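# Lift the scoop by its handle with the nearer arm

## Task

Use the arm whose base is closer to the scoop at the beginning. Finish with that arm's gripper clamping the scoop's handle. The fingers must press firmly across the handle near the centre of their width, with mostly handle between them, and the centre of the pads must sit between the two ends of the handle. The opening you command for that gripper must be clearly smaller than the handle's width. The scoop must be motionless and lifted well clear of the table, and no part of that arm except its fingers may touch it. Anything else that stays in place only because the robot holds it at the end does not count.

## Robot and tools

Robot: two arms, left_arm and right_arm, each with six revolute joints and a parallel two-finger gripper. The names are labels only and do not refer to sides of any image. A bar under the arm bases and a plate behind it are fixed obstacles whose tops can rise up to about 3 cm above the table. No warning comes before an arm touches them. Keep the arms from striking or pressing on each other.

Frame: all reported positions share one world frame. Its origin is at table-top height, midway between the arms and roughly 5 to 10 cm in from the table's near edge. +x points out across the table, +z points up, and left_arm sits toward +y. The gripper's fingers extend along its own +z axis and close along its own y axis. The reported end-effector point lies between the pads, just under 1 cm short of the fingertips. Printed hand positions may be somewhat off, more so at long reach.

Tool execute_actions takes {"actions": [...]} holding at most one item, plus an optional "pictures" boolean (images are included unless it is false). An empty list commands nothing and only returns the state. A wait item is {"steps": N} with N from 1 to 300. It sends nothing new and returns once N control steps (1/30 s each) have passed since the previous result, and your reply time counts toward those steps. A motion item is {"rows": [...], "steps": N} with 1 to 15 rows and N at most 15 (the default is 15). Each row is used for one step, and the final row repeats if there are fewer rows than steps. If a call is refused, nothing is sent.

Row layout: one flat list of 14 numbers covering both arms, even when only one arm should move. The order is left_arm waist, shoulder, elbow, wrist pitch, wrist yaw, wrist roll, gripper opening, then the same seven for right_arm. Joint values are absolute target angles in radians, in the same units as the Joint positions line, not offsets. To keep an arm still, repeat its current readings. Stated ranges per arm: waist -2.618 to 3.054, shoulder 0.000 to 3.142, elbow 0.000 to 3.142, wrist pitch -1.571 to 1.571, wrist yaw -1.571 to 1.571, wrist roll -2.094 to 2.094. A true end may lie up to 0.036 rad either way from the stated one. A target more than 0.036 rad beyond a stated end, and further out than the joint's last reading, causes a refusal. A target past the true end is clipped there, and the result then shows "joint sent to its limit", possibly for an earlier action that is still running. If that line is missing, the joint is not necessarily free to go further. The opening is an absolute value from -1 (closed) to +1 (fully open, 0.087 m between pads).

Motion behaviour: each joint's target is held within a fixed lead of its measured angle. That lead is 0.202 rad for the waist, 0.258 shoulder, 0.238 elbow, 0.573 wrist pitch and 0.522 for wrist yaw and roll. Targets that would move a hand more than 70 mm from where it is measured are scaled back, so large moves take several calls. Friction can leave a joint up to about 0.031 rad short, and changes smaller than that may not happen at all. Between calls, the arms keep heading for the last row sent. They give this up once everything has nearly stopped, or once a step is HELD. Fingers that are still moving carry on.

Result lines: a state line per arm gives end_effector_position (m) and end_effector_quat_wxyz. Joint positions and Joint velocities list each arm's joints (rad, rad/s) and then its pad gap (m, m/s). grip_measured is the measured finger opening on the command scale; each gripper reads up to about 1 mm off by a fixed amount. Away from ±1, the fingers go to where grip_measured equals your command. To hold the handle firmly, keep commanding about 0.02 below grip_measured, which for this goal means well narrower than the handle. A pad pushes with about 20 N at most, and slamming shut can press harder or even make the fingers spring open. "joint command not followed" means a clearance check changed or blocked joint targets on some steps; the rest of the row still ran. HELD marks steps on which your row, or part of it, was not sent. Joint torques are raw drive outputs with per-joint offset, scale and noise, and they are nonzero even in free air. MOTOR HOT appears from 75 °C. At 90 °C that arm halts for 10 s, and at 100 °C it goes limp and drops what it holds. Both are reported as OVER-TEMPERATURE FAULT. Avoid long loaded holds.

Cameras: cam_head_left, cam_head_right, cam_high, cam_low, cam_left_wrist and cam_right_wrist, each 504x504. Calibration gives K, distortion and T_world_to_cam, which maps world points into the camera frame. The numbers may be a few degrees and millimetres off. Wrist camera poses follow their arm's joint readings.

Tool zoom_image takes {"camera": name, "region": [x0, y0, x1, y1]} in pixels of that camera's latest full image, with (0,0) at the top left and a region no larger than 504x504. It returns an enlarged view.

Tool finished_scene takes {"scene": n} and ends that scene for good. Its result reports success and gives the next task. The simulation keeps running while you reply.

Suggested order: find the scoop and decide which base is nearer. Open that gripper and bring it above the handle. Lower it so the handle crosses the middle of the pads. Close to below the measured opening, lift clearly off the table, then hold still. Avoid drops, slips, hard contact, shoving the scoop, and knocking anything off the table. An outside tug may briefly pull on the held part.

Each tool is called after "Request:" as name(argument=value, ...), one argument or row to a line, values as JSON.

## Session

Request:
execute_actions(
  actions=[],
)

Scene clock: 0.00 s of 4200.00 s.
left_arm: end_effector_position=(+0.4958, +0.1197, +0.1467) grip_measured=+0.988 end_effector_quat_wxyz=(+0.739, +0.056, +0.669, +0.058) | right_arm: end_effector_position=(+0.3426, -0.4481, +0.2123) grip_measured=+0.993 end_effector_quat_wxyz=(+0.380, +0.335, +0.802, +0.317)
Joint positions: left_arm=[-0.541  1.983  0.982  1.134 -0.57   0.223  0.087] | right_arm=[-0.776  1.441  1.293 -0.673 -0.842  0.386  0.087]
Joint velocities: left_arm=[ 0.007 -0.002 -0.002 -0.051 -0.037  0.007  0.   ] | right_arm=[ 0.012 -0.002 -0.002  0.007  0.066 -0.022  0.001]
Joint torques (N m, as the arm reports them, + toward a larger angle): no reading
camera_calibration (this result's frames):
cam_left_wrist: T_world_to_cam=[[0.00867833, -0.988283, -0.152383, 0.13772], [-0.711181, 0.101027, -0.695712, 0.462557], [0.702956, 0.114409, -0.701971, -0.119696], [0, 0, 0, 1]] pos_world=[0.411907, 0.10307, 0.258769]
cam_right_wrist: T_world_to_cam=[[-0.287014, -0.573286, -0.767441, 0.00690668], [-0.944775, 0.301708, 0.127955, 0.45242], [0.158189, 0.761784, -0.628221, 0.55956], [0, 0, 0, 1]] pos_world=[0.340901, -0.558803, 0.298938]

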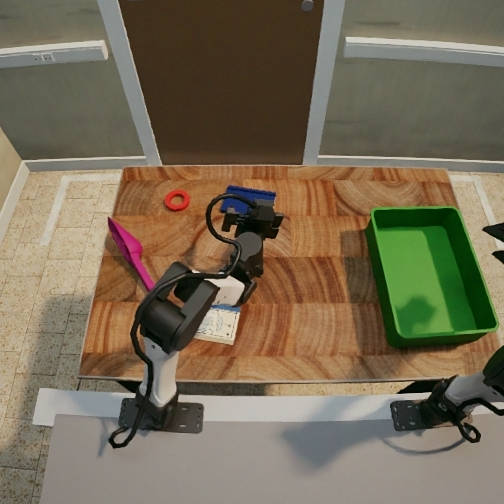

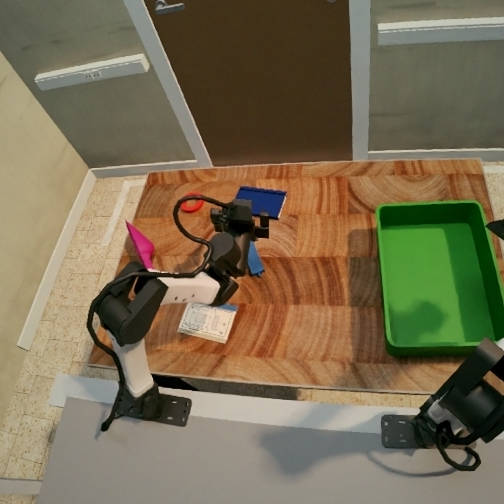

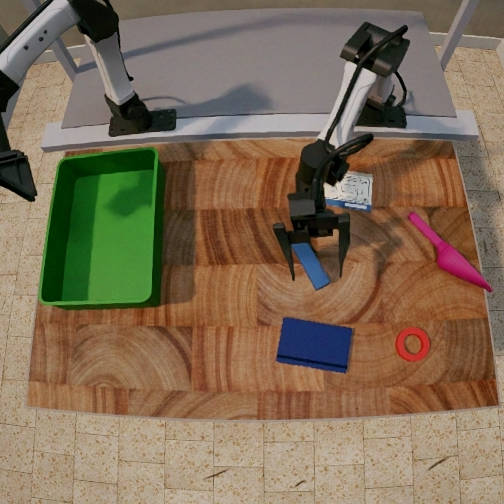

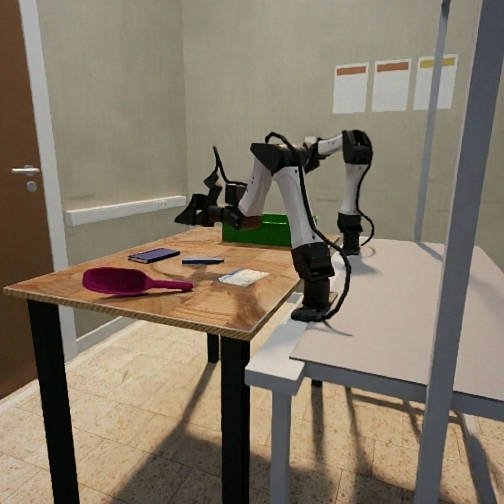

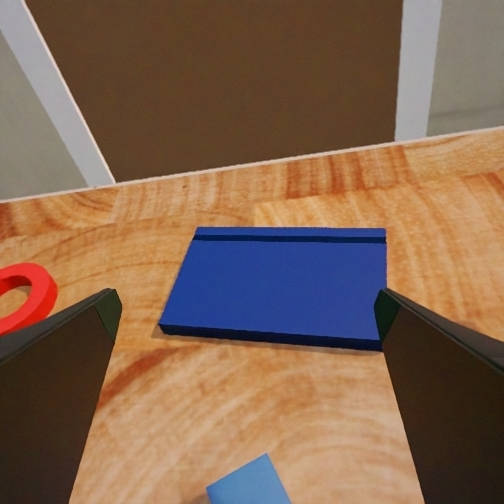

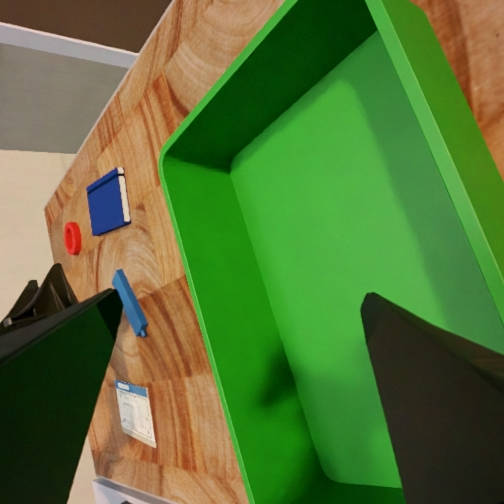

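Request:
zoom_image(
  camera="cam_high",
  region=[394, 195, 504, 305],
)

Request:
zoom_image(
  camera="cam_low",
  region=[70, 245, 210, 320],
)

Request:
zoom_image(
  camera="cam_head_left",
  region=[85, 205, 185, 305],
)

Request:
zoom_image(
  camera="cam_head_right",
  region=[100, 205, 200, 305],
)

Region (394, 195, 504, 305) of cam_high's 504x504 image, scaled by 4.582, with more detail than that image has.

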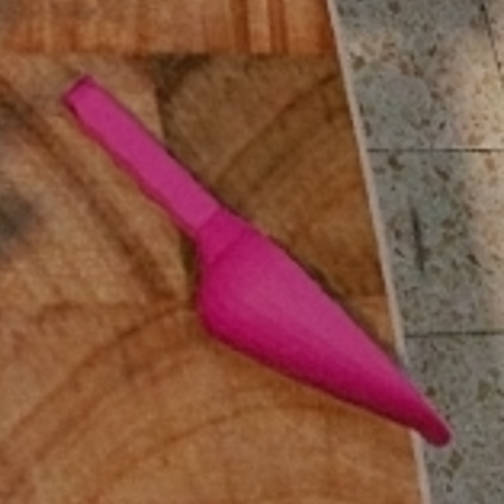

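Region (70, 245, 210, 320) of cam_low's 504x504 image, scaled by 3.600, with more detail than that image has; it fills the top 270 rows of this view, and the rest is white.

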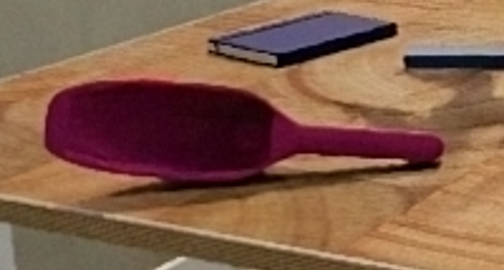

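Region (85, 205, 185, 305) of cam_head_left's 504x504 image, scaled by 5.040, with more detail than that image has.

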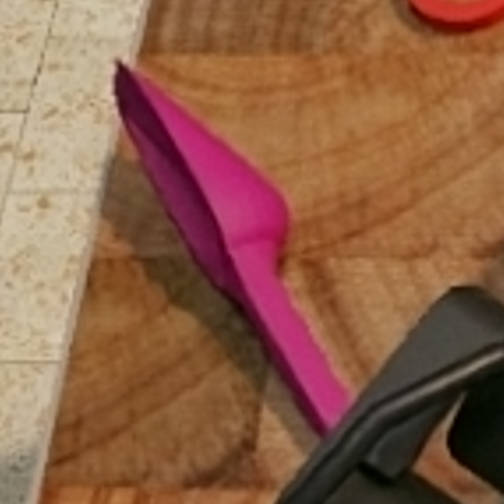

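Region (100, 205, 200, 305) of cam_head_right's 504x504 image, scaled by 5.040, with more detail than that image has.

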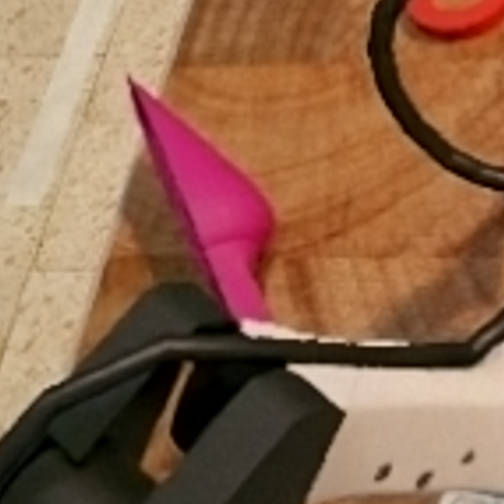

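Request:
execute_actions(
  actions=[
    {"rows": [[-0.536,1.975,0.990,1.122,-0.567,0.220,1,-0.776,1.441,1.293,-0.673,-0.842,0.386,1],[-0.530,1.968,0.997,1.109,-0.564,0.217,1,-0.776,1.441,1.293,-0.673,-0.842,0.386,1],[-0.522,1.961,1.004,1.090,-0.560,0.212,1,-0.776,1.441,1.293,-0.673,-0.842,0.386,1],[-0.512,1.953,1.013,1.066,-0.555,0.206,1,-0.776,1.441,1.293,-0.673,-0.842,0.386,1],[-0.499,1.944,1.024,1.037,-0.548,0.199,1,-0.776,1.441,1.293,-0.673,-0.842,0.386,1],[-0.485,1.933,1.036,1.004,-0.541,0.191,1,-0.776,1.441,1.293,-0.673,-0.842,0.386,1],[-0.470,1.919,1.051,0.967,-0.532,0.182,1,-0.776,1.441,1.293,-0.673,-0.842,0.386,1],[-0.452,1.904,1.067,0.927,-0.523,0.172,1,-0.776,1.441,1.293,-0.673,-0.842,0.386,1],[-0.433,1.888,1.084,0.882,-0.513,0.161,1,-0.776,1.441,1.293,-0.673,-0.842,0.386,1],[-0.413,1.871,1.102,0.835,-0.503,0.149,1,-0.776,1.441,1.293,-0.673,-0.842,0.386,1],[-0.391,1.854,1.120,0.784,-0.491,0.137,1,-0.776,1.441,1.293,-0.673,-0.842,0.386,1],[-0.368,1.836,1.139,0.731,-0.479,0.123,1,-0.776,1.441,1.293,-0.673,-0.842,0.386,1],[-0.344,1.818,1.159,0.675,-0.466,0.110,1,-0.776,1.441,1.293,-0.673,-0.842,0.386,1],[-0.320,1.800,1.179,0.617,-0.453,0.095,1,-0.776,1.441,1.293,-0.673,-0.842,0.386,1],[-0.294,1.782,1.198,0.557,-0.440,0.080,1,-0.776,1.441,1.293,-0.673,-0.842,0.386,1]], "steps": 15},
  ],
  pictures=false,
)

Request:
execute_actions(
  actions=[
    {"rows": [[-0.267,1.764,1.218,0.495,-0.426,0.065,1,-0.776,1.441,1.293,-0.673,-0.842,0.386,1],[-0.240,1.746,1.237,0.432,-0.412,0.049,1,-0.776,1.441,1.293,-0.673,-0.842,0.386,1],[-0.213,1.729,1.255,0.368,-0.397,0.034,1,-0.776,1.441,1.293,-0.673,-0.842,0.386,1],[-0.185,1.712,1.273,0.303,-0.382,0.017,1,-0.776,1.441,1.293,-0.673,-0.842,0.386,1],[-0.157,1.696,1.290,0.237,-0.368,0.001,1,-0.776,1.441,1.293,-0.673,-0.842,0.386,1],[-0.128,1.681,1.306,0.170,-0.353,-0.015,1,-0.776,1.441,1.293,-0.673,-0.842,0.386,1],[-0.100,1.667,1.321,0.104,-0.337,-0.032,1,-0.776,1.441,1.293,-0.673,-0.842,0.386,1],[-0.071,1.655,1.334,0.037,-0.323,-0.048,1,-0.776,1.441,1.293,-0.673,-0.842,0.386,1],[-0.043,1.644,1.346,-0.029,-0.308,-0.064,1,-0.776,1.441,1.293,-0.673,-0.842,0.386,1],[-0.015,1.635,1.356,-0.094,-0.293,-0.081,1,-0.776,1.441,1.293,-0.673,-0.842,0.386,1],[0.012,1.627,1.364,-0.158,-0.278,-0.096,1,-0.776,1.441,1.293,-0.673,-0.842,0.386,1],[0.039,1.622,1.370,-0.221,-0.264,-0.112,1,-0.776,1.441,1.293,-0.673,-0.842,0.386,1],[0.066,1.618,1.374,-0.283,-0.250,-0.127,1,-0.776,1.441,1.293,-0.673,-0.842,0.386,1],[0.092,1.617,1.375,-0.343,-0.237,-0.142,1,-0.776,1.441,1.293,-0.673,-0.842,0.386,1],[0.116,1.617,1.375,-0.401,-0.224,-0.157,1,-0.776,1.441,1.293,-0.673,-0.842,0.386,1]], "steps": 15},
  ],
  pictures=false,
)

Request:
execute_actions(
  actions=[
    {"rows": [[0.140,1.617,1.375,-0.457,-0.211,-0.170,1,-0.776,1.441,1.293,-0.673,-0.842,0.386,1],[0.163,1.617,1.375,-0.510,-0.199,-0.184,1,-0.776,1.441,1.293,-0.673,-0.842,0.386,1],[0.185,1.617,1.375,-0.561,-0.188,-0.196,1,-0.776,1.441,1.293,-0.673,-0.842,0.386,1],[0.205,1.617,1.375,-0.608,-0.177,-0.208,1,-0.776,1.441,1.293,-0.673,-0.842,0.386,1],[0.224,1.617,1.375,-0.653,-0.167,-0.219,1,-0.776,1.441,1.293,-0.673,-0.842,0.386,1],[0.242,1.617,1.375,-0.693,-0.158,-0.229,1,-0.776,1.441,1.293,-0.673,-0.842,0.386,1],[0.257,1.617,1.375,-0.730,-0.149,-0.238,1,-0.776,1.441,1.293,-0.673,-0.842,0.386,1],[0.272,1.617,1.375,-0.763,-0.142,-0.246,1,-0.776,1.441,1.293,-0.673,-0.842,0.386,1],[0.284,1.617,1.375,-0.792,-0.135,-0.253,1,-0.776,1.441,1.293,-0.673,-0.842,0.386,1],[0.294,1.617,1.375,-0.816,-0.130,-0.259,1,-0.776,1.441,1.293,-0.673,-0.842,0.386,1],[0.302,1.617,1.375,-0.835,-0.126,-0.264,1,-0.776,1.441,1.293,-0.673,-0.842,0.386,1],[0.308,1.617,1.375,-0.848,-0.123,-0.267,1,-0.776,1.441,1.293,-0.673,-0.842,0.386,1],[0.312,1.617,1.375,-0.857,-0.121,-0.269,1,-0.776,1.441,1.293,-0.673,-0.842,0.386,1],[0.315,1.617,1.375,-0.86,-0.12,-0.27,1,-0.776,1.441,1.293,-0.673,-0.842,0.386,1]], "steps": 15},
  ],
  pictures=false,
)

Request:
execute_actions(
  actions=[
    {"steps": 15},
  ],
)

Scene clock: 120.50 s of 4200.00 s.
left_arm: end_effector_position=(+0.5363, +0.1997, +0.2069) grip_measured=+0.988 end_effector_quat_wxyz=(+0.716, +0.006, +0.693, +0.083) | right_arm: end_effector_position=(+0.3426, -0.4481, +0.2123) grip_measured=+0.993 end_effector_quat_wxyz=(+0.380, +0.335, +0.802, +0.317)
Joint positions: left_arm=[-0.346  1.839  1.147  0.75  -0.488  0.138  0.087] | right_arm=[-0.776  1.441  1.293 -0.673 -0.842  0.386  0.087]
Joint velocities: left_arm=[ 0.696 -0.603  0.589 -1.385  0.315 -0.388  0.   ] | right_arm=[ 0.002 -0.007  0.002  0.007  0.037  0.066 -0.001]
Joint torques (N m, as the arm reports them, + toward a larger angle): left_arm=[  0.94 -12.92   8.26   1.76   0.    -0.03] | right_arm=[ 0.19 -7.13  7.47  1.59 -0.24 -0.01]
Steps of this call (steps 1 to 90: nothing new was sent; then 117.00 s passed at rest; steps 91 to 105: all 15 steps of this action). Readings (joint positions):
91: left_arm=[-0.541 1.983 0.982 1.131 -0.570 0.223] | right_arm=[-0.776 1.441 1.293 -0.673 -0.842 0.386]
92: left_arm=[-0.541 1.983 0.982 1.127 -0.570 0.223] | right_arm=[-0.776 1.441 1.293 -0.673 -0.842 0.386]
94: left_arm=[-0.538 1.983 0.984 1.111 -0.567 0.221] | right_arm=[-0.776 1.441 1.293 -0.673 -0.842 0.386]
98: left_arm=[-0.498 1.964 1.017 1.020 -0.548 0.204] | right_arm=[-0.776 1.441 1.293 -0.673 -0.842 0.386]
105: the state above

Scene clock: 121.00 s of 4200.00 s.
left_arm: end_effector_position=(+0.4924, +0.3848, +0.2160) grip_measured=+0.988 end_effector_quat_wxyz=(+0.546, -0.125, +0.821, +0.111) | right_arm: end_effector_position=(+0.3426, -0.4481, +0.2123) grip_measured=+0.993 end_effector_quat_wxyz=(+0.380, +0.335, +0.802, +0.317)
Joint positions: left_arm=[ 0.069  1.632  1.36  -0.127 -0.289 -0.087  0.087] | right_arm=[-0.776  1.441  1.293 -0.673 -0.842  0.386  0.087]
Joint velocities: left_arm=[ 0.725 -0.095  0.061 -1.751  0.359 -0.388 -0.   ] | right_arm=[ 0.022 -0.002 -0.002  0.022  0.007 -0.037 -0.   ]
Joint torques (N m, as the arm reports them, + toward a larger angle): left_arm=[  0.45 -10.01   8.61   1.66  -0.01  -0.06] | right_arm=[ 0.19 -7.17  7.46  1.59 -0.24 -0.01]
Steps of this call (steps 1 to 15: all 15 steps of this action). Readings (joint positions):
1: left_arm=[-0.320 1.819 1.168 0.702 -0.477 0.125] | right_arm=[-0.776 1.441 1.293 -0.673 -0.842 0.386]
2: left_arm=[-0.294 1.799 1.189 0.651 -0.465 0.112] | right_arm=[-0.776 1.441 1.293 -0.673 -0.842 0.386]
4: left_arm=[-0.239 1.761 1.228 0.543 -0.440 0.083] | right_arm=[-0.776 1.441 1.293 -0.673 -0.842 0.386]
8: left_arm=[-0.125 1.696 1.296 0.306 -0.386 0.023] | right_arm=[-0.776 1.441 1.293 -0.673 -0.842 0.386]
15: the state above

Scene clock: 121.50 s of 4200.00 s.
left_arm: end_effector_position=(+0.3524, +0.4375, +0.1146) grip_measured=+0.988 end_effector_quat_wxyz=(+0.245, -0.262, +0.930, +0.080) | right_arm: end_effector_position=(+0.3426, -0.4481, +0.2123) grip_measured=+0.993 end_effector_quat_wxyz=(+0.380, +0.335, +0.802, +0.317)
Joint positions: left_arm=[ 0.306  1.63   1.361 -0.795 -0.145 -0.247  0.087] | right_arm=[-0.776  1.441  1.293 -0.673 -0.842  0.386  0.087]
Joint velocities: left_arm=[ 0.061  0.002  0.012 -0.549  0.037 -0.198 -0.   ] | right_arm=[ 0.002 -0.007 -0.002 -0.022 -0.051 -0.051  0.   ]
Joint torques (N m, as the arm reports them, + toward a larger angle): left_arm=[ 0.5  -9.78  8.28  1.23  0.02 -0.02] | right_arm=[ 0.2  -7.15  7.47  1.59 -0.25 -0.01]
Steps of this call (steps 1 to 15: all 15 steps of this action). Readings (joint positions):
1: left_arm=[0.094 1.631 1.361 -0.187 -0.276 -0.102] | right_arm=[-0.776 1.441 1.293 -0.673 -0.842 0.386]
2: left_arm=[0.119 1.630 1.361 -0.247 -0.262 -0.116] | right_arm=[-0.776 1.441 1.293 -0.673 -0.842 0.386]
4: left_arm=[0.165 1.630 1.361 -0.369 -0.237 -0.145] | right_arm=[-0.776 1.441 1.293 -0.673 -0.842 0.386]
8: left_arm=[0.241 1.630 1.361 -0.576 -0.193 -0.194] | right_arm=[-0.776 1.441 1.293 -0.673 -0.842 0.386]
15: the state above

Scene clock: 122.00 s of 4200.00 s.
left_arm: end_effector_position=(+0.3394, +0.4304, +0.1097) grip_measured=+0.988 end_effector_quat_wxyz=(+0.216, -0.269, +0.936, +0.070) | right_arm: end_effector_position=(+0.3426, -0.4481, +0.2123) grip_measured=+0.993 end_effector_quat_wxyz=(+0.380, +0.335, +0.802, +0.317)
Joint positions: left_arm=[ 0.308  1.63   1.361 -0.856 -0.126 -0.263  0.087] | right_arm=[-0.776  1.441  1.293 -0.673 -0.842  0.386  0.087]
Joint velocities: left_arm=[-0.017  0.002 -0.017  0.007 -0.022  0.007 -0.   ] | right_arm=[-0.022 -0.002 -0.012  0.022  0.037 -0.051  0.001]
Joint torques (N m, as the arm reports them, + toward a larger angle): left_arm=[ 0.81 -9.67  8.22  1.01  0.01 -0.04] | right_arm=[ 0.2  -7.13  7.48  1.59 -0.25 -0.02]
Steps of this call (steps 1 to 15: the robot went on to your last target). Readings (joint positions):
1: left_arm=[0.307 1.630 1.361 -0.809 -0.142 -0.250] | right_arm=[-0.776 1.441 1.293 -0.673 -0.842 0.386]
2: left_arm=[0.308 1.630 1.361 -0.820 -0.139 -0.253] | right_arm=[-0.776 1.441 1.293 -0.673 -0.842 0.386]
4: left_arm=[0.308 1.630 1.361 -0.835 -0.134 -0.257] | right_arm=[-0.776 1.441 1.293 -0.673 -0.842 0.386]
8: left_arm=[0.308 1.630 1.361 -0.849 -0.129 -0.261] | right_arm=[-0.776 1.441 1.293 -0.673 -0.842 0.386]
15: the state above
camera_calibration (this result's frames):
cam_left_wrist: T_world_to_cam=[[0.539794, -0.841743, -0.00954281, 0.181462], [-0.762229, -0.493551, 0.418826, 0.445187], [-0.357254, -0.218806, -0.908016, 0.454512], [0, 0, 0, 1]] pos_world=[0.403758, 0.471917, 0.22798]
cam_right_wrist: T_world_to_cam=[[-0.287014, -0.573286, -0.767441, 0.00690668], [-0.944775, 0.301708, 0.127955, 0.45242], [0.158189, 0.761784, -0.628221, 0.55956], [0, 0, 0, 1]] pos_world=[0.340901, -0.558803, 0.298938]

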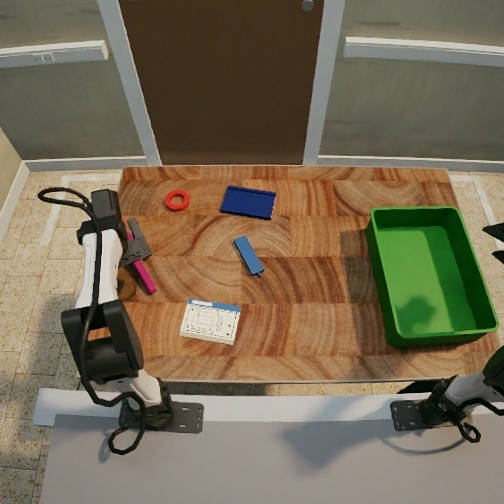

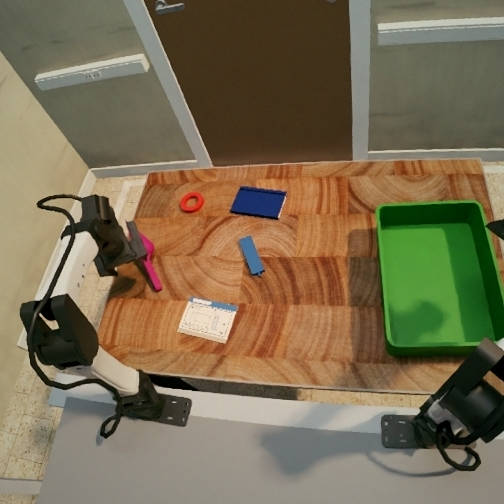

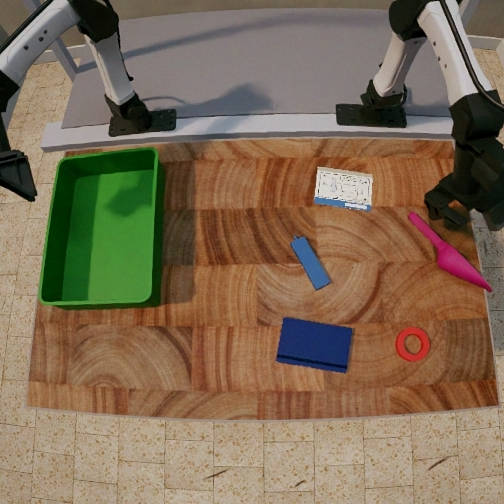

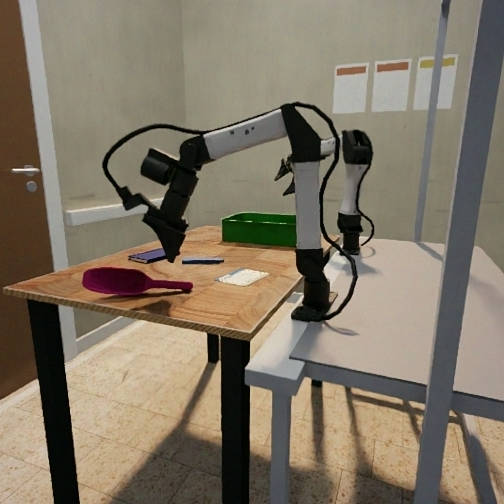

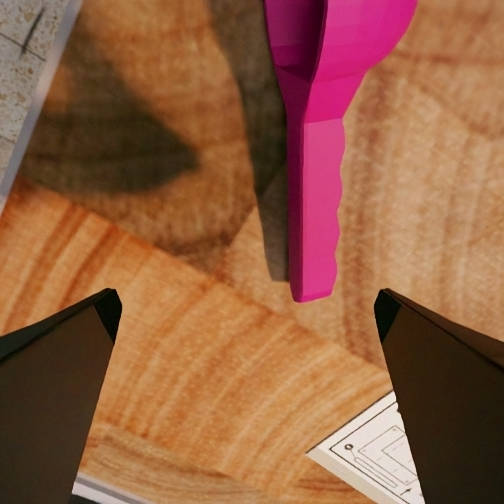

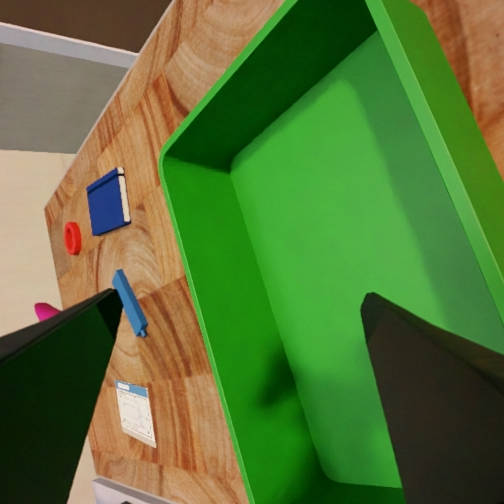

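Request:
zoom_image(
  camera="cam_left_wrist",
  region=[230, 60, 430, 320],
)

Request:
zoom_image(
  camera="cam_head_left",
  region=[110, 220, 190, 300],
)

Request:
zoom_image(
  camera="cam_low",
  region=[100, 200, 220, 310],
)

Region (230, 60, 430, 320) of cam_left_wrist's 504x504 image, scaled by 1.938, with more detail than that image has; it fills the left 388 columns of this view, and the rest is white.

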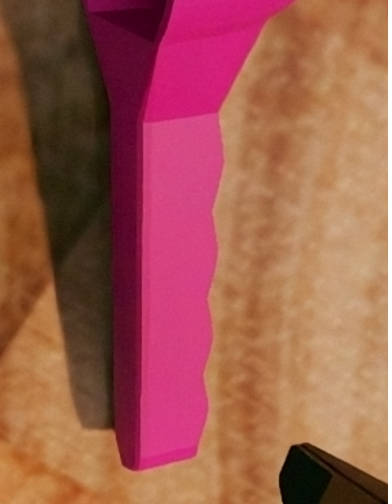

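Region (110, 220, 190, 300) of cam_head_left's 504x504 image, scaled by 6.300, with more detail than that image has.

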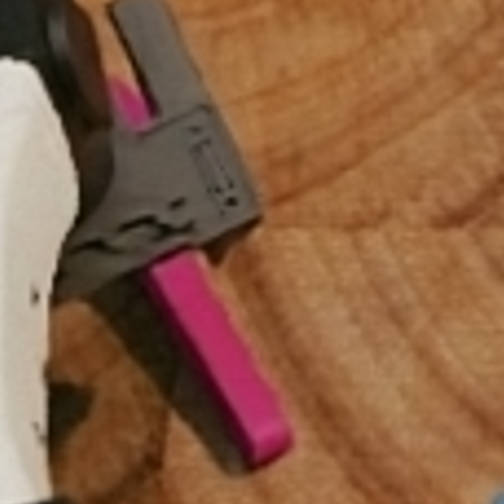

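Region (100, 200, 220, 310) of cam_low's 504x504 image, scaled by 4.200, with more detail than that image has; it fills the top 462 rows of this view, and the rest is white.

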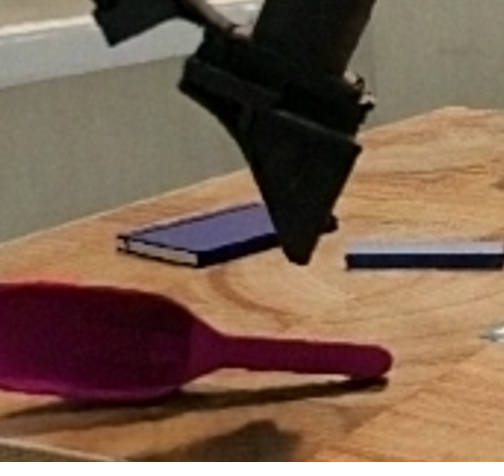

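Request:
execute_actions(
  actions=[
    {"rows": [[0.305,1.633,1.376,-0.86,-0.141,-0.273,1,-0.776,1.441,1.293,-0.673,-0.842,0.386,1],[0.298,1.640,1.377,-0.859,-0.158,-0.285,1,-0.776,1.441,1.293,-0.673,-0.842,0.386,1],[0.287,1.651,1.378,-0.857,-0.180,-0.300,1,-0.776,1.441,1.293,-0.673,-0.842,0.386,1],[0.272,1.666,1.379,-0.856,-0.206,-0.317,1,-0.776,1.441,1.293,-0.673,-0.842,0.386,1],[0.255,1.683,1.381,-0.854,-0.235,-0.337,1,-0.776,1.441,1.293,-0.673,-0.842,0.386,1],[0.236,1.701,1.383,-0.851,-0.265,-0.358,1,-0.776,1.441,1.293,-0.673,-0.842,0.386,1],[0.216,1.721,1.385,-0.849,-0.296,-0.379,1,-0.776,1.441,1.293,-0.673,-0.842,0.386,1],[0.196,1.742,1.388,-0.846,-0.326,-0.399,1,-0.776,1.441,1.293,-0.673,-0.842,0.386,1],[0.176,1.762,1.390,-0.844,-0.355,-0.419,1,-0.776,1.441,1.293,-0.673,-0.842,0.386,1],[0.157,1.780,1.392,-0.841,-0.381,-0.436,1,-0.776,1.441,1.293,-0.673,-0.842,0.386,1],[0.140,1.797,1.394,-0.839,-0.403,-0.451,1,-0.776,1.441,1.293,-0.673,-0.842,0.386,1],[0.125,1.812,1.396,-0.838,-0.420,-0.463,1,-0.776,1.441,1.293,-0.673,-0.842,0.386,1],[0.114,1.823,1.397,-0.836,-0.431,-0.470,1,-0.776,1.441,1.293,-0.673,-0.842,0.386,1],[0.107,1.830,1.398,-0.835,-0.435,-0.473,1,-0.776,1.441,1.293,-0.673,-0.842,0.386,1],[0.104,1.833,1.398,-0.835,-0.435,-0.473,1,-0.776,1.441,1.293,-0.673,-0.842,0.386,1]], "steps": 15},
  ],
  pictures=false,
)

Request:
execute_actions(
  actions=[
    {"steps": 12},
  ],
)

Scene clock: 242.50 s of 4200.00 s.
left_arm: end_effector_position=(+0.3525, +0.3987, +0.0528) grip_measured=+0.988 end_effector_quat_wxyz=(+0.157, -0.265, +0.937, +0.162) | right_arm: end_effector_position=(+0.3426, -0.4481, +0.2123) grip_measured=+0.993 end_effector_quat_wxyz=(+0.380, +0.335, +0.802, +0.317)
Joint positions: left_arm=[ 0.114  1.824  1.374 -0.85  -0.367 -0.428  0.087] | right_arm=[-0.776  1.441  1.293 -0.673 -0.842  0.386  0.087]
Joint velocities: left_arm=[-0.295  0.295 -0.002 -0.022 -0.447 -0.256 -0.   ] | right_arm=[-0.002 -0.007  0.007  0.081  0.037  0.022 -0.001]
Joint torques (N m, as the arm reports them, + toward a larger angle): left_arm=[  0.66 -11.07   8.69   0.91  -0.35  -0.07] | right_arm=[ 0.2  -7.17  7.44  1.59 -0.24 -0.01]
Steps of this call (steps 1 to 15: the robot went on to your last target; steps 16 to 90: nothing new was sent; then 117.00 s passed at rest; steps 91 to 105: all 15 steps of this action). Readings (joint positions):
91: left_arm=[0.308 1.630 1.361 -0.857 -0.127 -0.264] | right_arm=[-0.776 1.441 1.293 -0.673 -0.842 0.386]
92: left_arm=[0.308 1.630 1.361 -0.857 -0.130 -0.267] | right_arm=[-0.776 1.441 1.293 -0.673 -0.842 0.386]
94: left_arm=[0.302 1.634 1.361 -0.857 -0.150 -0.279] | right_arm=[-0.776 1.441 1.293 -0.673 -0.842 0.386]
98: left_arm=[0.243 1.687 1.368 -0.856 -0.228 -0.330] | right_arm=[-0.776 1.441 1.293 -0.673 -0.842 0.386]
105: the state above

Scene clock: 242.90 s of 4200.00 s.
left_arm: end_effector_position=(+0.3542, +0.4024, +0.0520) grip_measured=+0.988 end_effector_quat_wxyz=(+0.163, -0.278, +0.928, +0.185) | right_arm: end_effector_position=(+0.3426, -0.4481, +0.2123) grip_measured=+0.993 end_effector_quat_wxyz=(+0.380, +0.335, +0.802, +0.317)
Joint positions: left_arm=[ 0.102  1.837  1.377 -0.846 -0.421 -0.464  0.087] | right_arm=[-0.776  1.441  1.293 -0.673 -0.842  0.386  0.087]
Joint velocities: left_arm=[-0.017  0.002  0.002 -0.007 -0.066 -0.007  0.001] | right_arm=[ 0.002 -0.012 -0.007  0.022 -0.007  0.051 -0.   ]
Joint torques (N m, as the arm reports them, + toward a larger angle): left_arm=[  0.38 -10.47   8.38   0.87  -0.33  -0.1 ] | right_arm=[ 0.21 -7.12  7.48  1.59 -0.24 -0.01]
Steps of this call (steps 1 to 12: the robot went on to your last target). Readings (joint positions):
1: left_arm=[0.107 1.833 1.374 -0.850 -0.376 -0.435] | right_arm=[-0.776 1.441 1.293 -0.673 -0.842 0.386]
2: left_arm=[0.103 1.837 1.374 -0.850 -0.384 -0.441] | right_arm=[-0.776 1.441 1.293 -0.673 -0.842 0.386]
4: left_arm=[0.102 1.837 1.374 -0.849 -0.398 -0.450] | right_arm=[-0.776 1.441 1.293 -0.673 -0.842 0.386]
8: left_arm=[0.102 1.837 1.377 -0.847 -0.415 -0.460] | right_arm=[-0.776 1.441 1.293 -0.673 -0.842 0.386]
12: the state above
camera_calibration (this result's frames):
cam_left_wrist: T_world_to_cam=[[0.58333, -0.773389, -0.248187, 0.118791], [-0.651341, -0.627961, 0.425934, 0.48123], [-0.485264, -0.0868057, -0.870048, 0.391608], [0, 0, 0, 1]] pos_world=[0.434184, 0.428059, 0.165228]
cam_right_wrist: T_world_to_cam=[[-0.287014, -0.573286, -0.767441, 0.00690668], [-0.944775, 0.301708, 0.127955, 0.45242], [0.158189, 0.761784, -0.628221, 0.55956], [0, 0, 0, 1]] pos_world=[0.340901, -0.558803, 0.298938]

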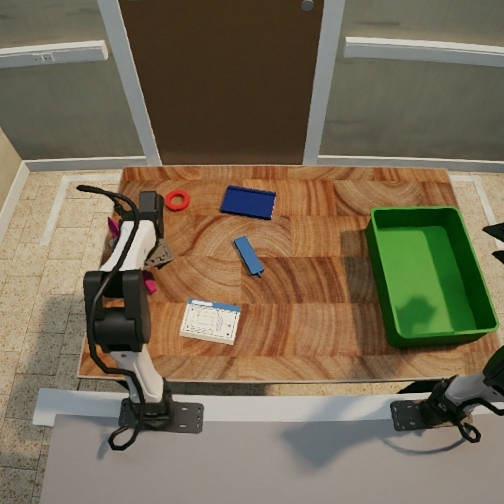

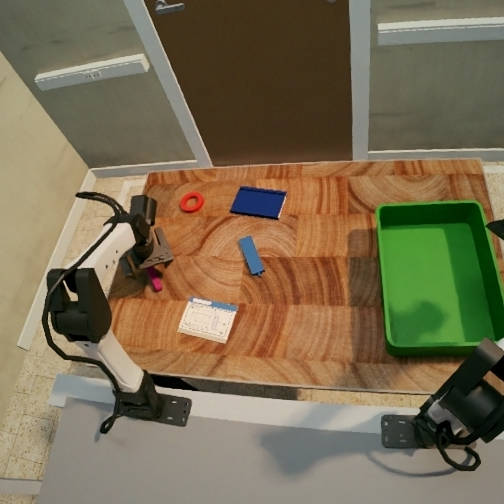

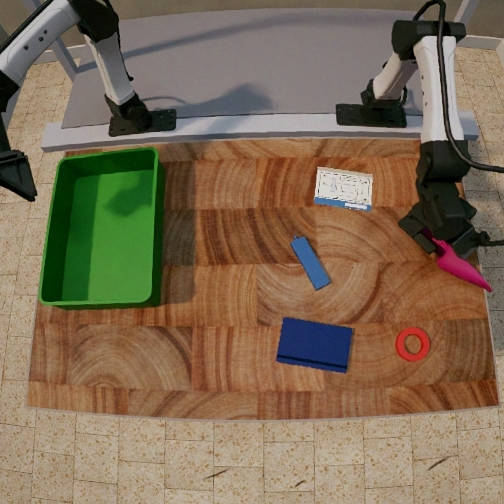

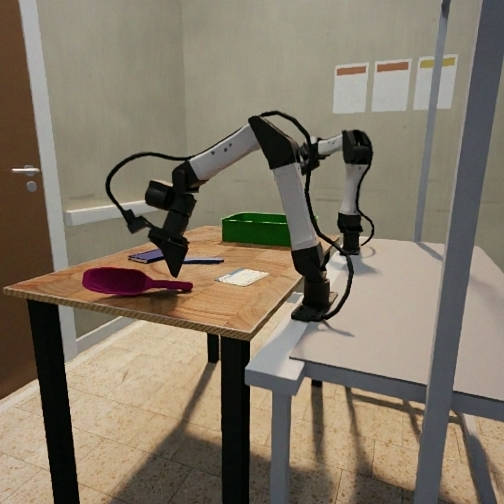

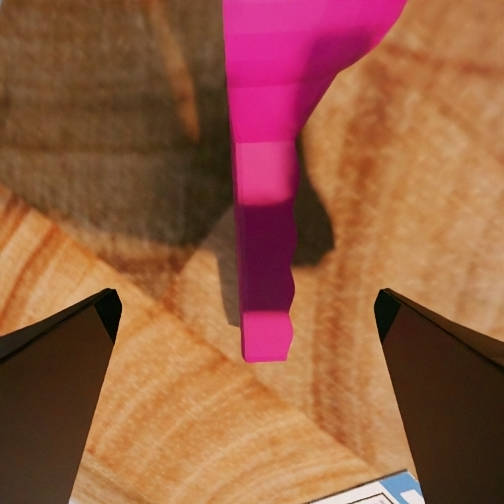

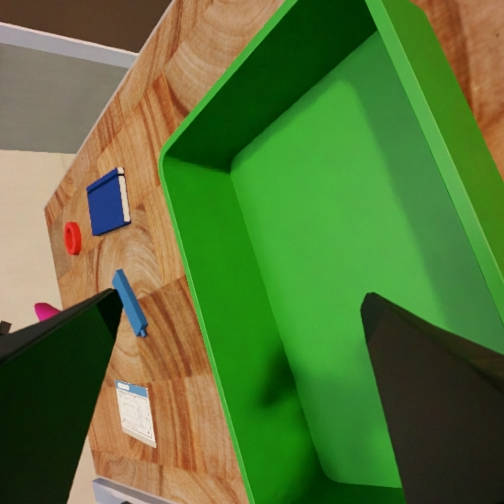

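Request:
zoom_image(
  camera="cam_low",
  region=[130, 230, 210, 305],
)

Request:
zoom_image(
  camera="cam_left_wrist",
  region=[100, 120, 400, 380],
)

Region (130, 230, 210, 305) of cam_low's 504x504 image, scaled by 6.300, with more detail than that image has; it fills the top 472 rows of this view, and the rest is white.

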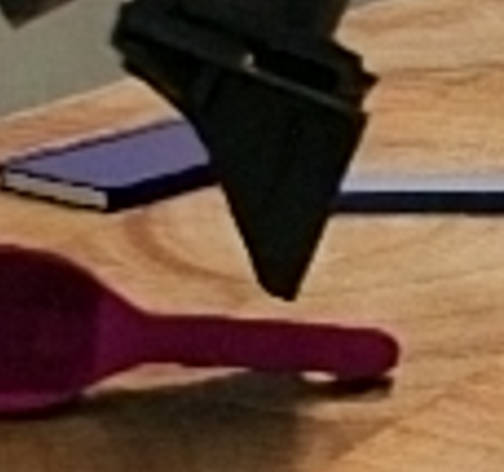

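Region (100, 120, 400, 380) of cam_left_wrist's 504x504 image, scaled by 1.680, with more detail than that image has; it fills the top 437 rows of this view, and the rest is white.

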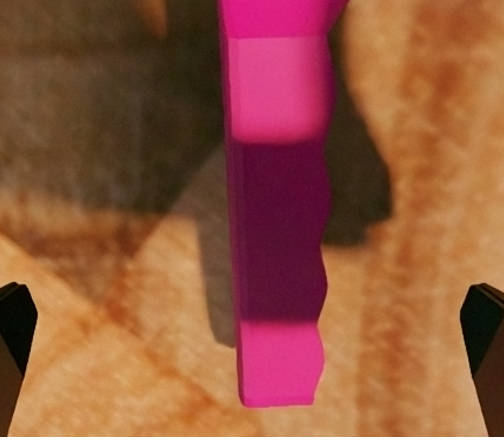

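Request:
execute_actions(
  actions=[
    {"rows": [[0.107,1.838,1.385,-0.828,-0.435,-0.475,0.85,-0.776,1.441,1.293,-0.673,-0.842,0.386,1],[0.111,1.843,1.375,-0.82,-0.435,-0.477,0.7,-0.776,1.441,1.293,-0.673,-0.842,0.386,1],[0.115,1.849,1.370,-0.81,-0.435,-0.479,0.55,-0.776,1.441,1.293,-0.673,-0.842,0.386,1],[0.119,1.856,1.366,-0.80,-0.435,-0.48,0.4,-0.776,1.441,1.293,-0.673,-0.842,0.386,1],[0.122,1.863,1.362,-0.79,-0.435,-0.48,0.25,-0.776,1.441,1.293,-0.673,-0.842,0.386,1],[0.124,1.870,1.358,-0.78,-0.435,-0.48,0.12,-0.776,1.441,1.293,-0.673,-0.842,0.386,1],[0.124,1.876,1.354,-0.773,-0.435,-0.48,0.02,-0.776,1.441,1.293,-0.673,-0.842,0.386,1],[0.124,1.881,1.351,-0.768,-0.435,-0.48,-0.05,-0.776,1.441,1.293,-0.673,-0.842,0.386,1],[0.124,1.885,1.349,-0.768,-0.435,-0.48,-0.05,-0.776,1.441,1.293,-0.673,-0.842,0.386,1],[0.124,1.887,1.348,-0.768,-0.435,-0.48,-0.05,-0.776,1.441,1.293,-0.673,-0.842,0.386,1]], "steps": 15},
  ],
  pictures=false,
)

Request:
execute_actions(
  actions=[
    {"steps": 8},
  ],
)

Request:
zoom_image(
  camera="cam_low",
  region=[130, 230, 210, 305],
)

Scene clock: 310.83 s of 4200.00 s.
left_arm: end_effector_position=(+0.3589, +0.4081, +0.0324) grip_measured=-0.050 end_effector_quat_wxyz=(+0.160, -0.288, +0.925, +0.188) | right_arm: end_effector_position=(+0.3426, -0.4481, +0.2123) grip_measured=+0.993 end_effector_quat_wxyz=(+0.380, +0.335, +0.802, +0.317)
Joint positions: left_arm=[ 0.115  1.884  1.358 -0.788 -0.426 -0.473  0.042] | right_arm=[-0.776  1.441  1.293 -0.673 -0.842  0.386  0.087]
Joint velocities: left_arm=[ 0.007 -0.002 -0.002  0.022 -0.037  0.051 -0.001] | right_arm=[-0.007 -0.002  0.012 -0.007 -0.007  0.022  0.   ]
Joint torques (N m, as the arm reports them, + toward a larger angle): left_arm=[  0.94 -10.09   5.58   0.91  -0.29  -0.05] | right_arm=[ 0.19 -7.15  7.46  1.59 -0.23 -0.01]
Steps of this call (steps 1 to 30: the robot went on to your last target; steps 31 to 100: nothing new was sent; then 64.10 s passed at rest; steps 101 to 115: all 15 steps of this action). Readings (joint positions):
101: left_arm=[0.102 1.837 1.377 -0.846 -0.425 -0.467] | right_arm=[-0.776 1.441 1.293 -0.673 -0.842 0.386]
102: left_arm=[0.102 1.837 1.377 -0.844 -0.425 -0.467] | right_arm=[-0.776 1.441 1.293 -0.673 -0.842 0.386]
104: left_arm=[0.102 1.838 1.377 -0.836 -0.425 -0.469] | right_arm=[-0.776 1.441 1.293 -0.673 -0.842 0.386]
108: left_arm=[0.112 1.856 1.375 -0.805 -0.426 -0.472] | right_arm=[-0.776 1.441 1.293 -0.673 -0.842 0.386]
115: the state above

Scene clock: 311.10 s of 4200.00 s.
left_arm: end_effector_position=(+0.3606, +0.4082, +0.0325) grip_measured=-0.050 end_effector_quat_wxyz=(+0.163, -0.288, +0.925, +0.188) | right_arm: end_effector_position=(+0.3426, -0.4481, +0.2123) grip_measured=+0.993 end_effector_quat_wxyz=(+0.380, +0.335, +0.802, +0.317)
Joint positions: left_arm=[ 0.115  1.884  1.358 -0.781 -0.426 -0.473  0.042] | right_arm=[-0.776  1.441  1.293 -0.673 -0.842  0.386  0.087]
Joint velocities: left_arm=[ 0.002 -0.012 -0.007  0.037 -0.037 -0.007 -0.   ] | right_arm=[-0.002 -0.012 -0.002  0.066  0.007  0.022 -0.   ]
Joint torques (N m, as the arm reports them, + toward a larger angle): left_arm=[  1.02 -10.24   5.62   0.87  -0.29  -0.05] | right_arm=[ 0.21 -7.13  7.48  1.59 -0.25 -0.02]
Steps of this call (steps 1 to 8: the robot went on to your last target). Readings (joint positions):
1: left_arm=[0.115 1.884 1.358 -0.787 -0.426 -0.473] | right_arm=[-0.776 1.441 1.293 -0.673 -0.842 0.386]
2: left_arm=[0.115 1.884 1.358 -0.785 -0.426 -0.473] | right_arm=[-0.776 1.441 1.293 -0.673 -0.842 0.386]
4: left_arm=[0.115 1.884 1.358 -0.783 -0.426 -0.473] | right_arm=[-0.776 1.441 1.293 -0.673 -0.842 0.386]
8: the state above
camera_calibration (this result's frames):
cam_left_wrist: T_world_to_cam=[[0.601536, -0.759299, -0.248233, 0.102456], [-0.638615, -0.643758, 0.4216, 0.499319], [-0.479922, -0.0950817, -0.872143, 0.379755], [0, 0, 0, 1]] pos_world=[0.439495, 0.435343, 0.146121]
cam_right_wrist: T_world_to_cam=[[-0.287014, -0.573286, -0.767441, 0.00690668], [-0.944775, 0.301708, 0.127955, 0.45242], [0.158189, 0.761784, -0.628221, 0.55956], [0, 0, 0, 1]] pos_world=[0.340901, -0.558803, 0.298938]

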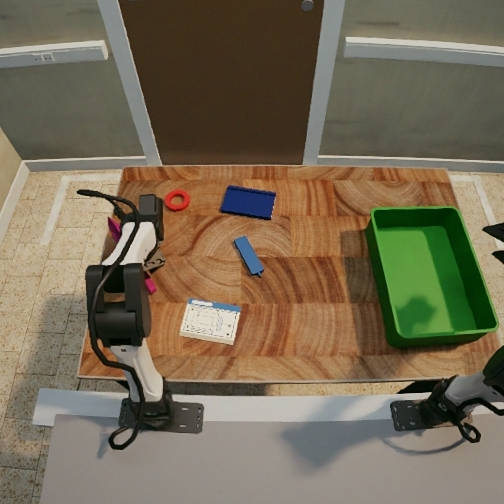

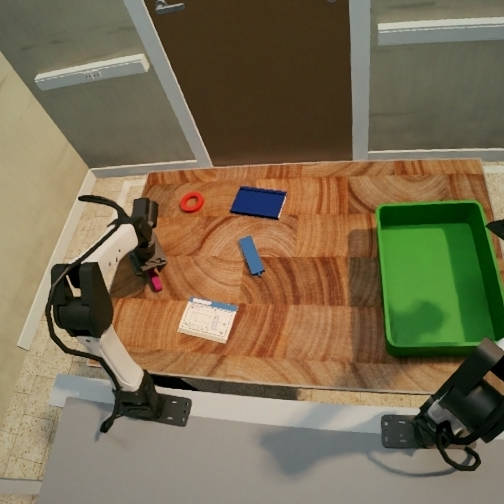

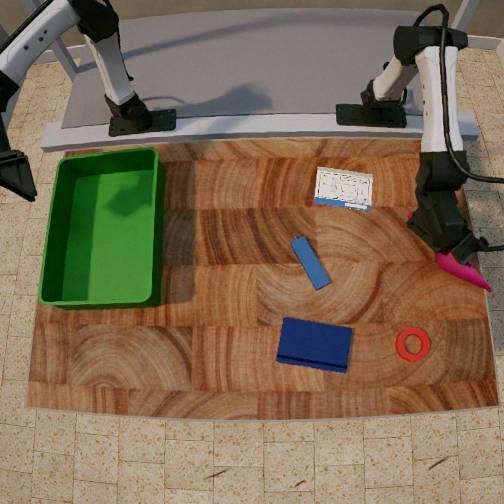

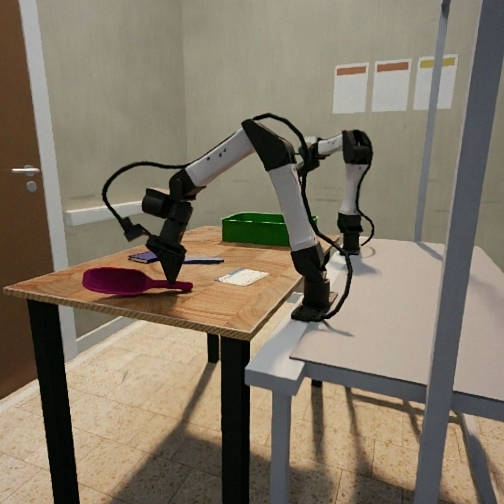

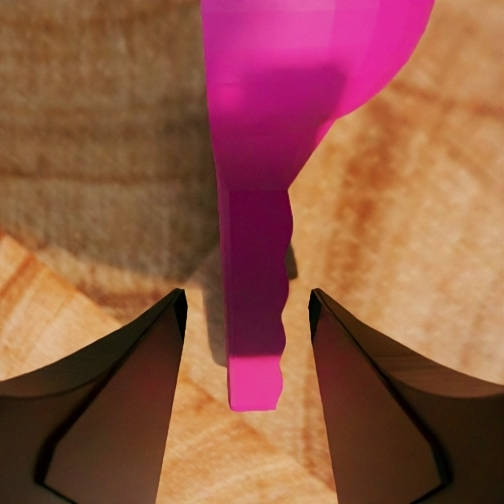

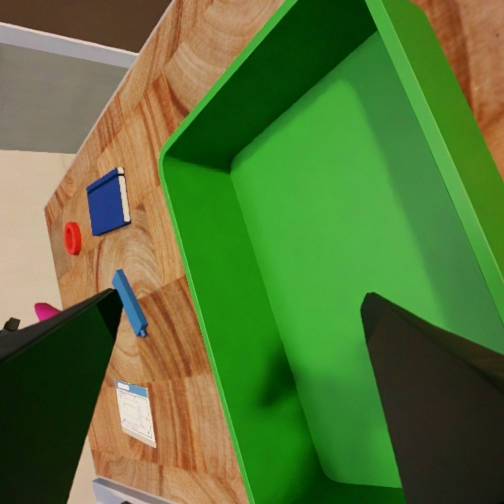

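Region (130, 230, 210, 305) of cam_low's 504x504 image, scaled by 6.300, with more detail than that image has; it fills the top 472 rows of this view, and the rest is white.

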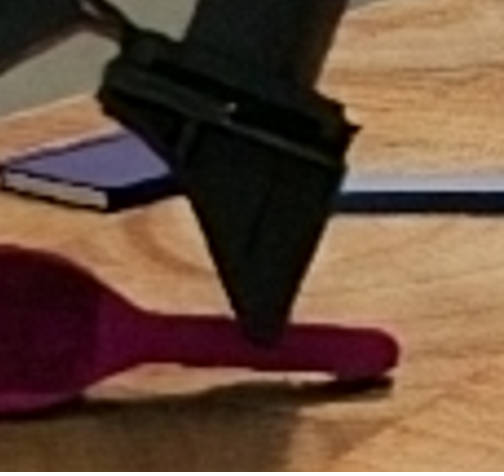

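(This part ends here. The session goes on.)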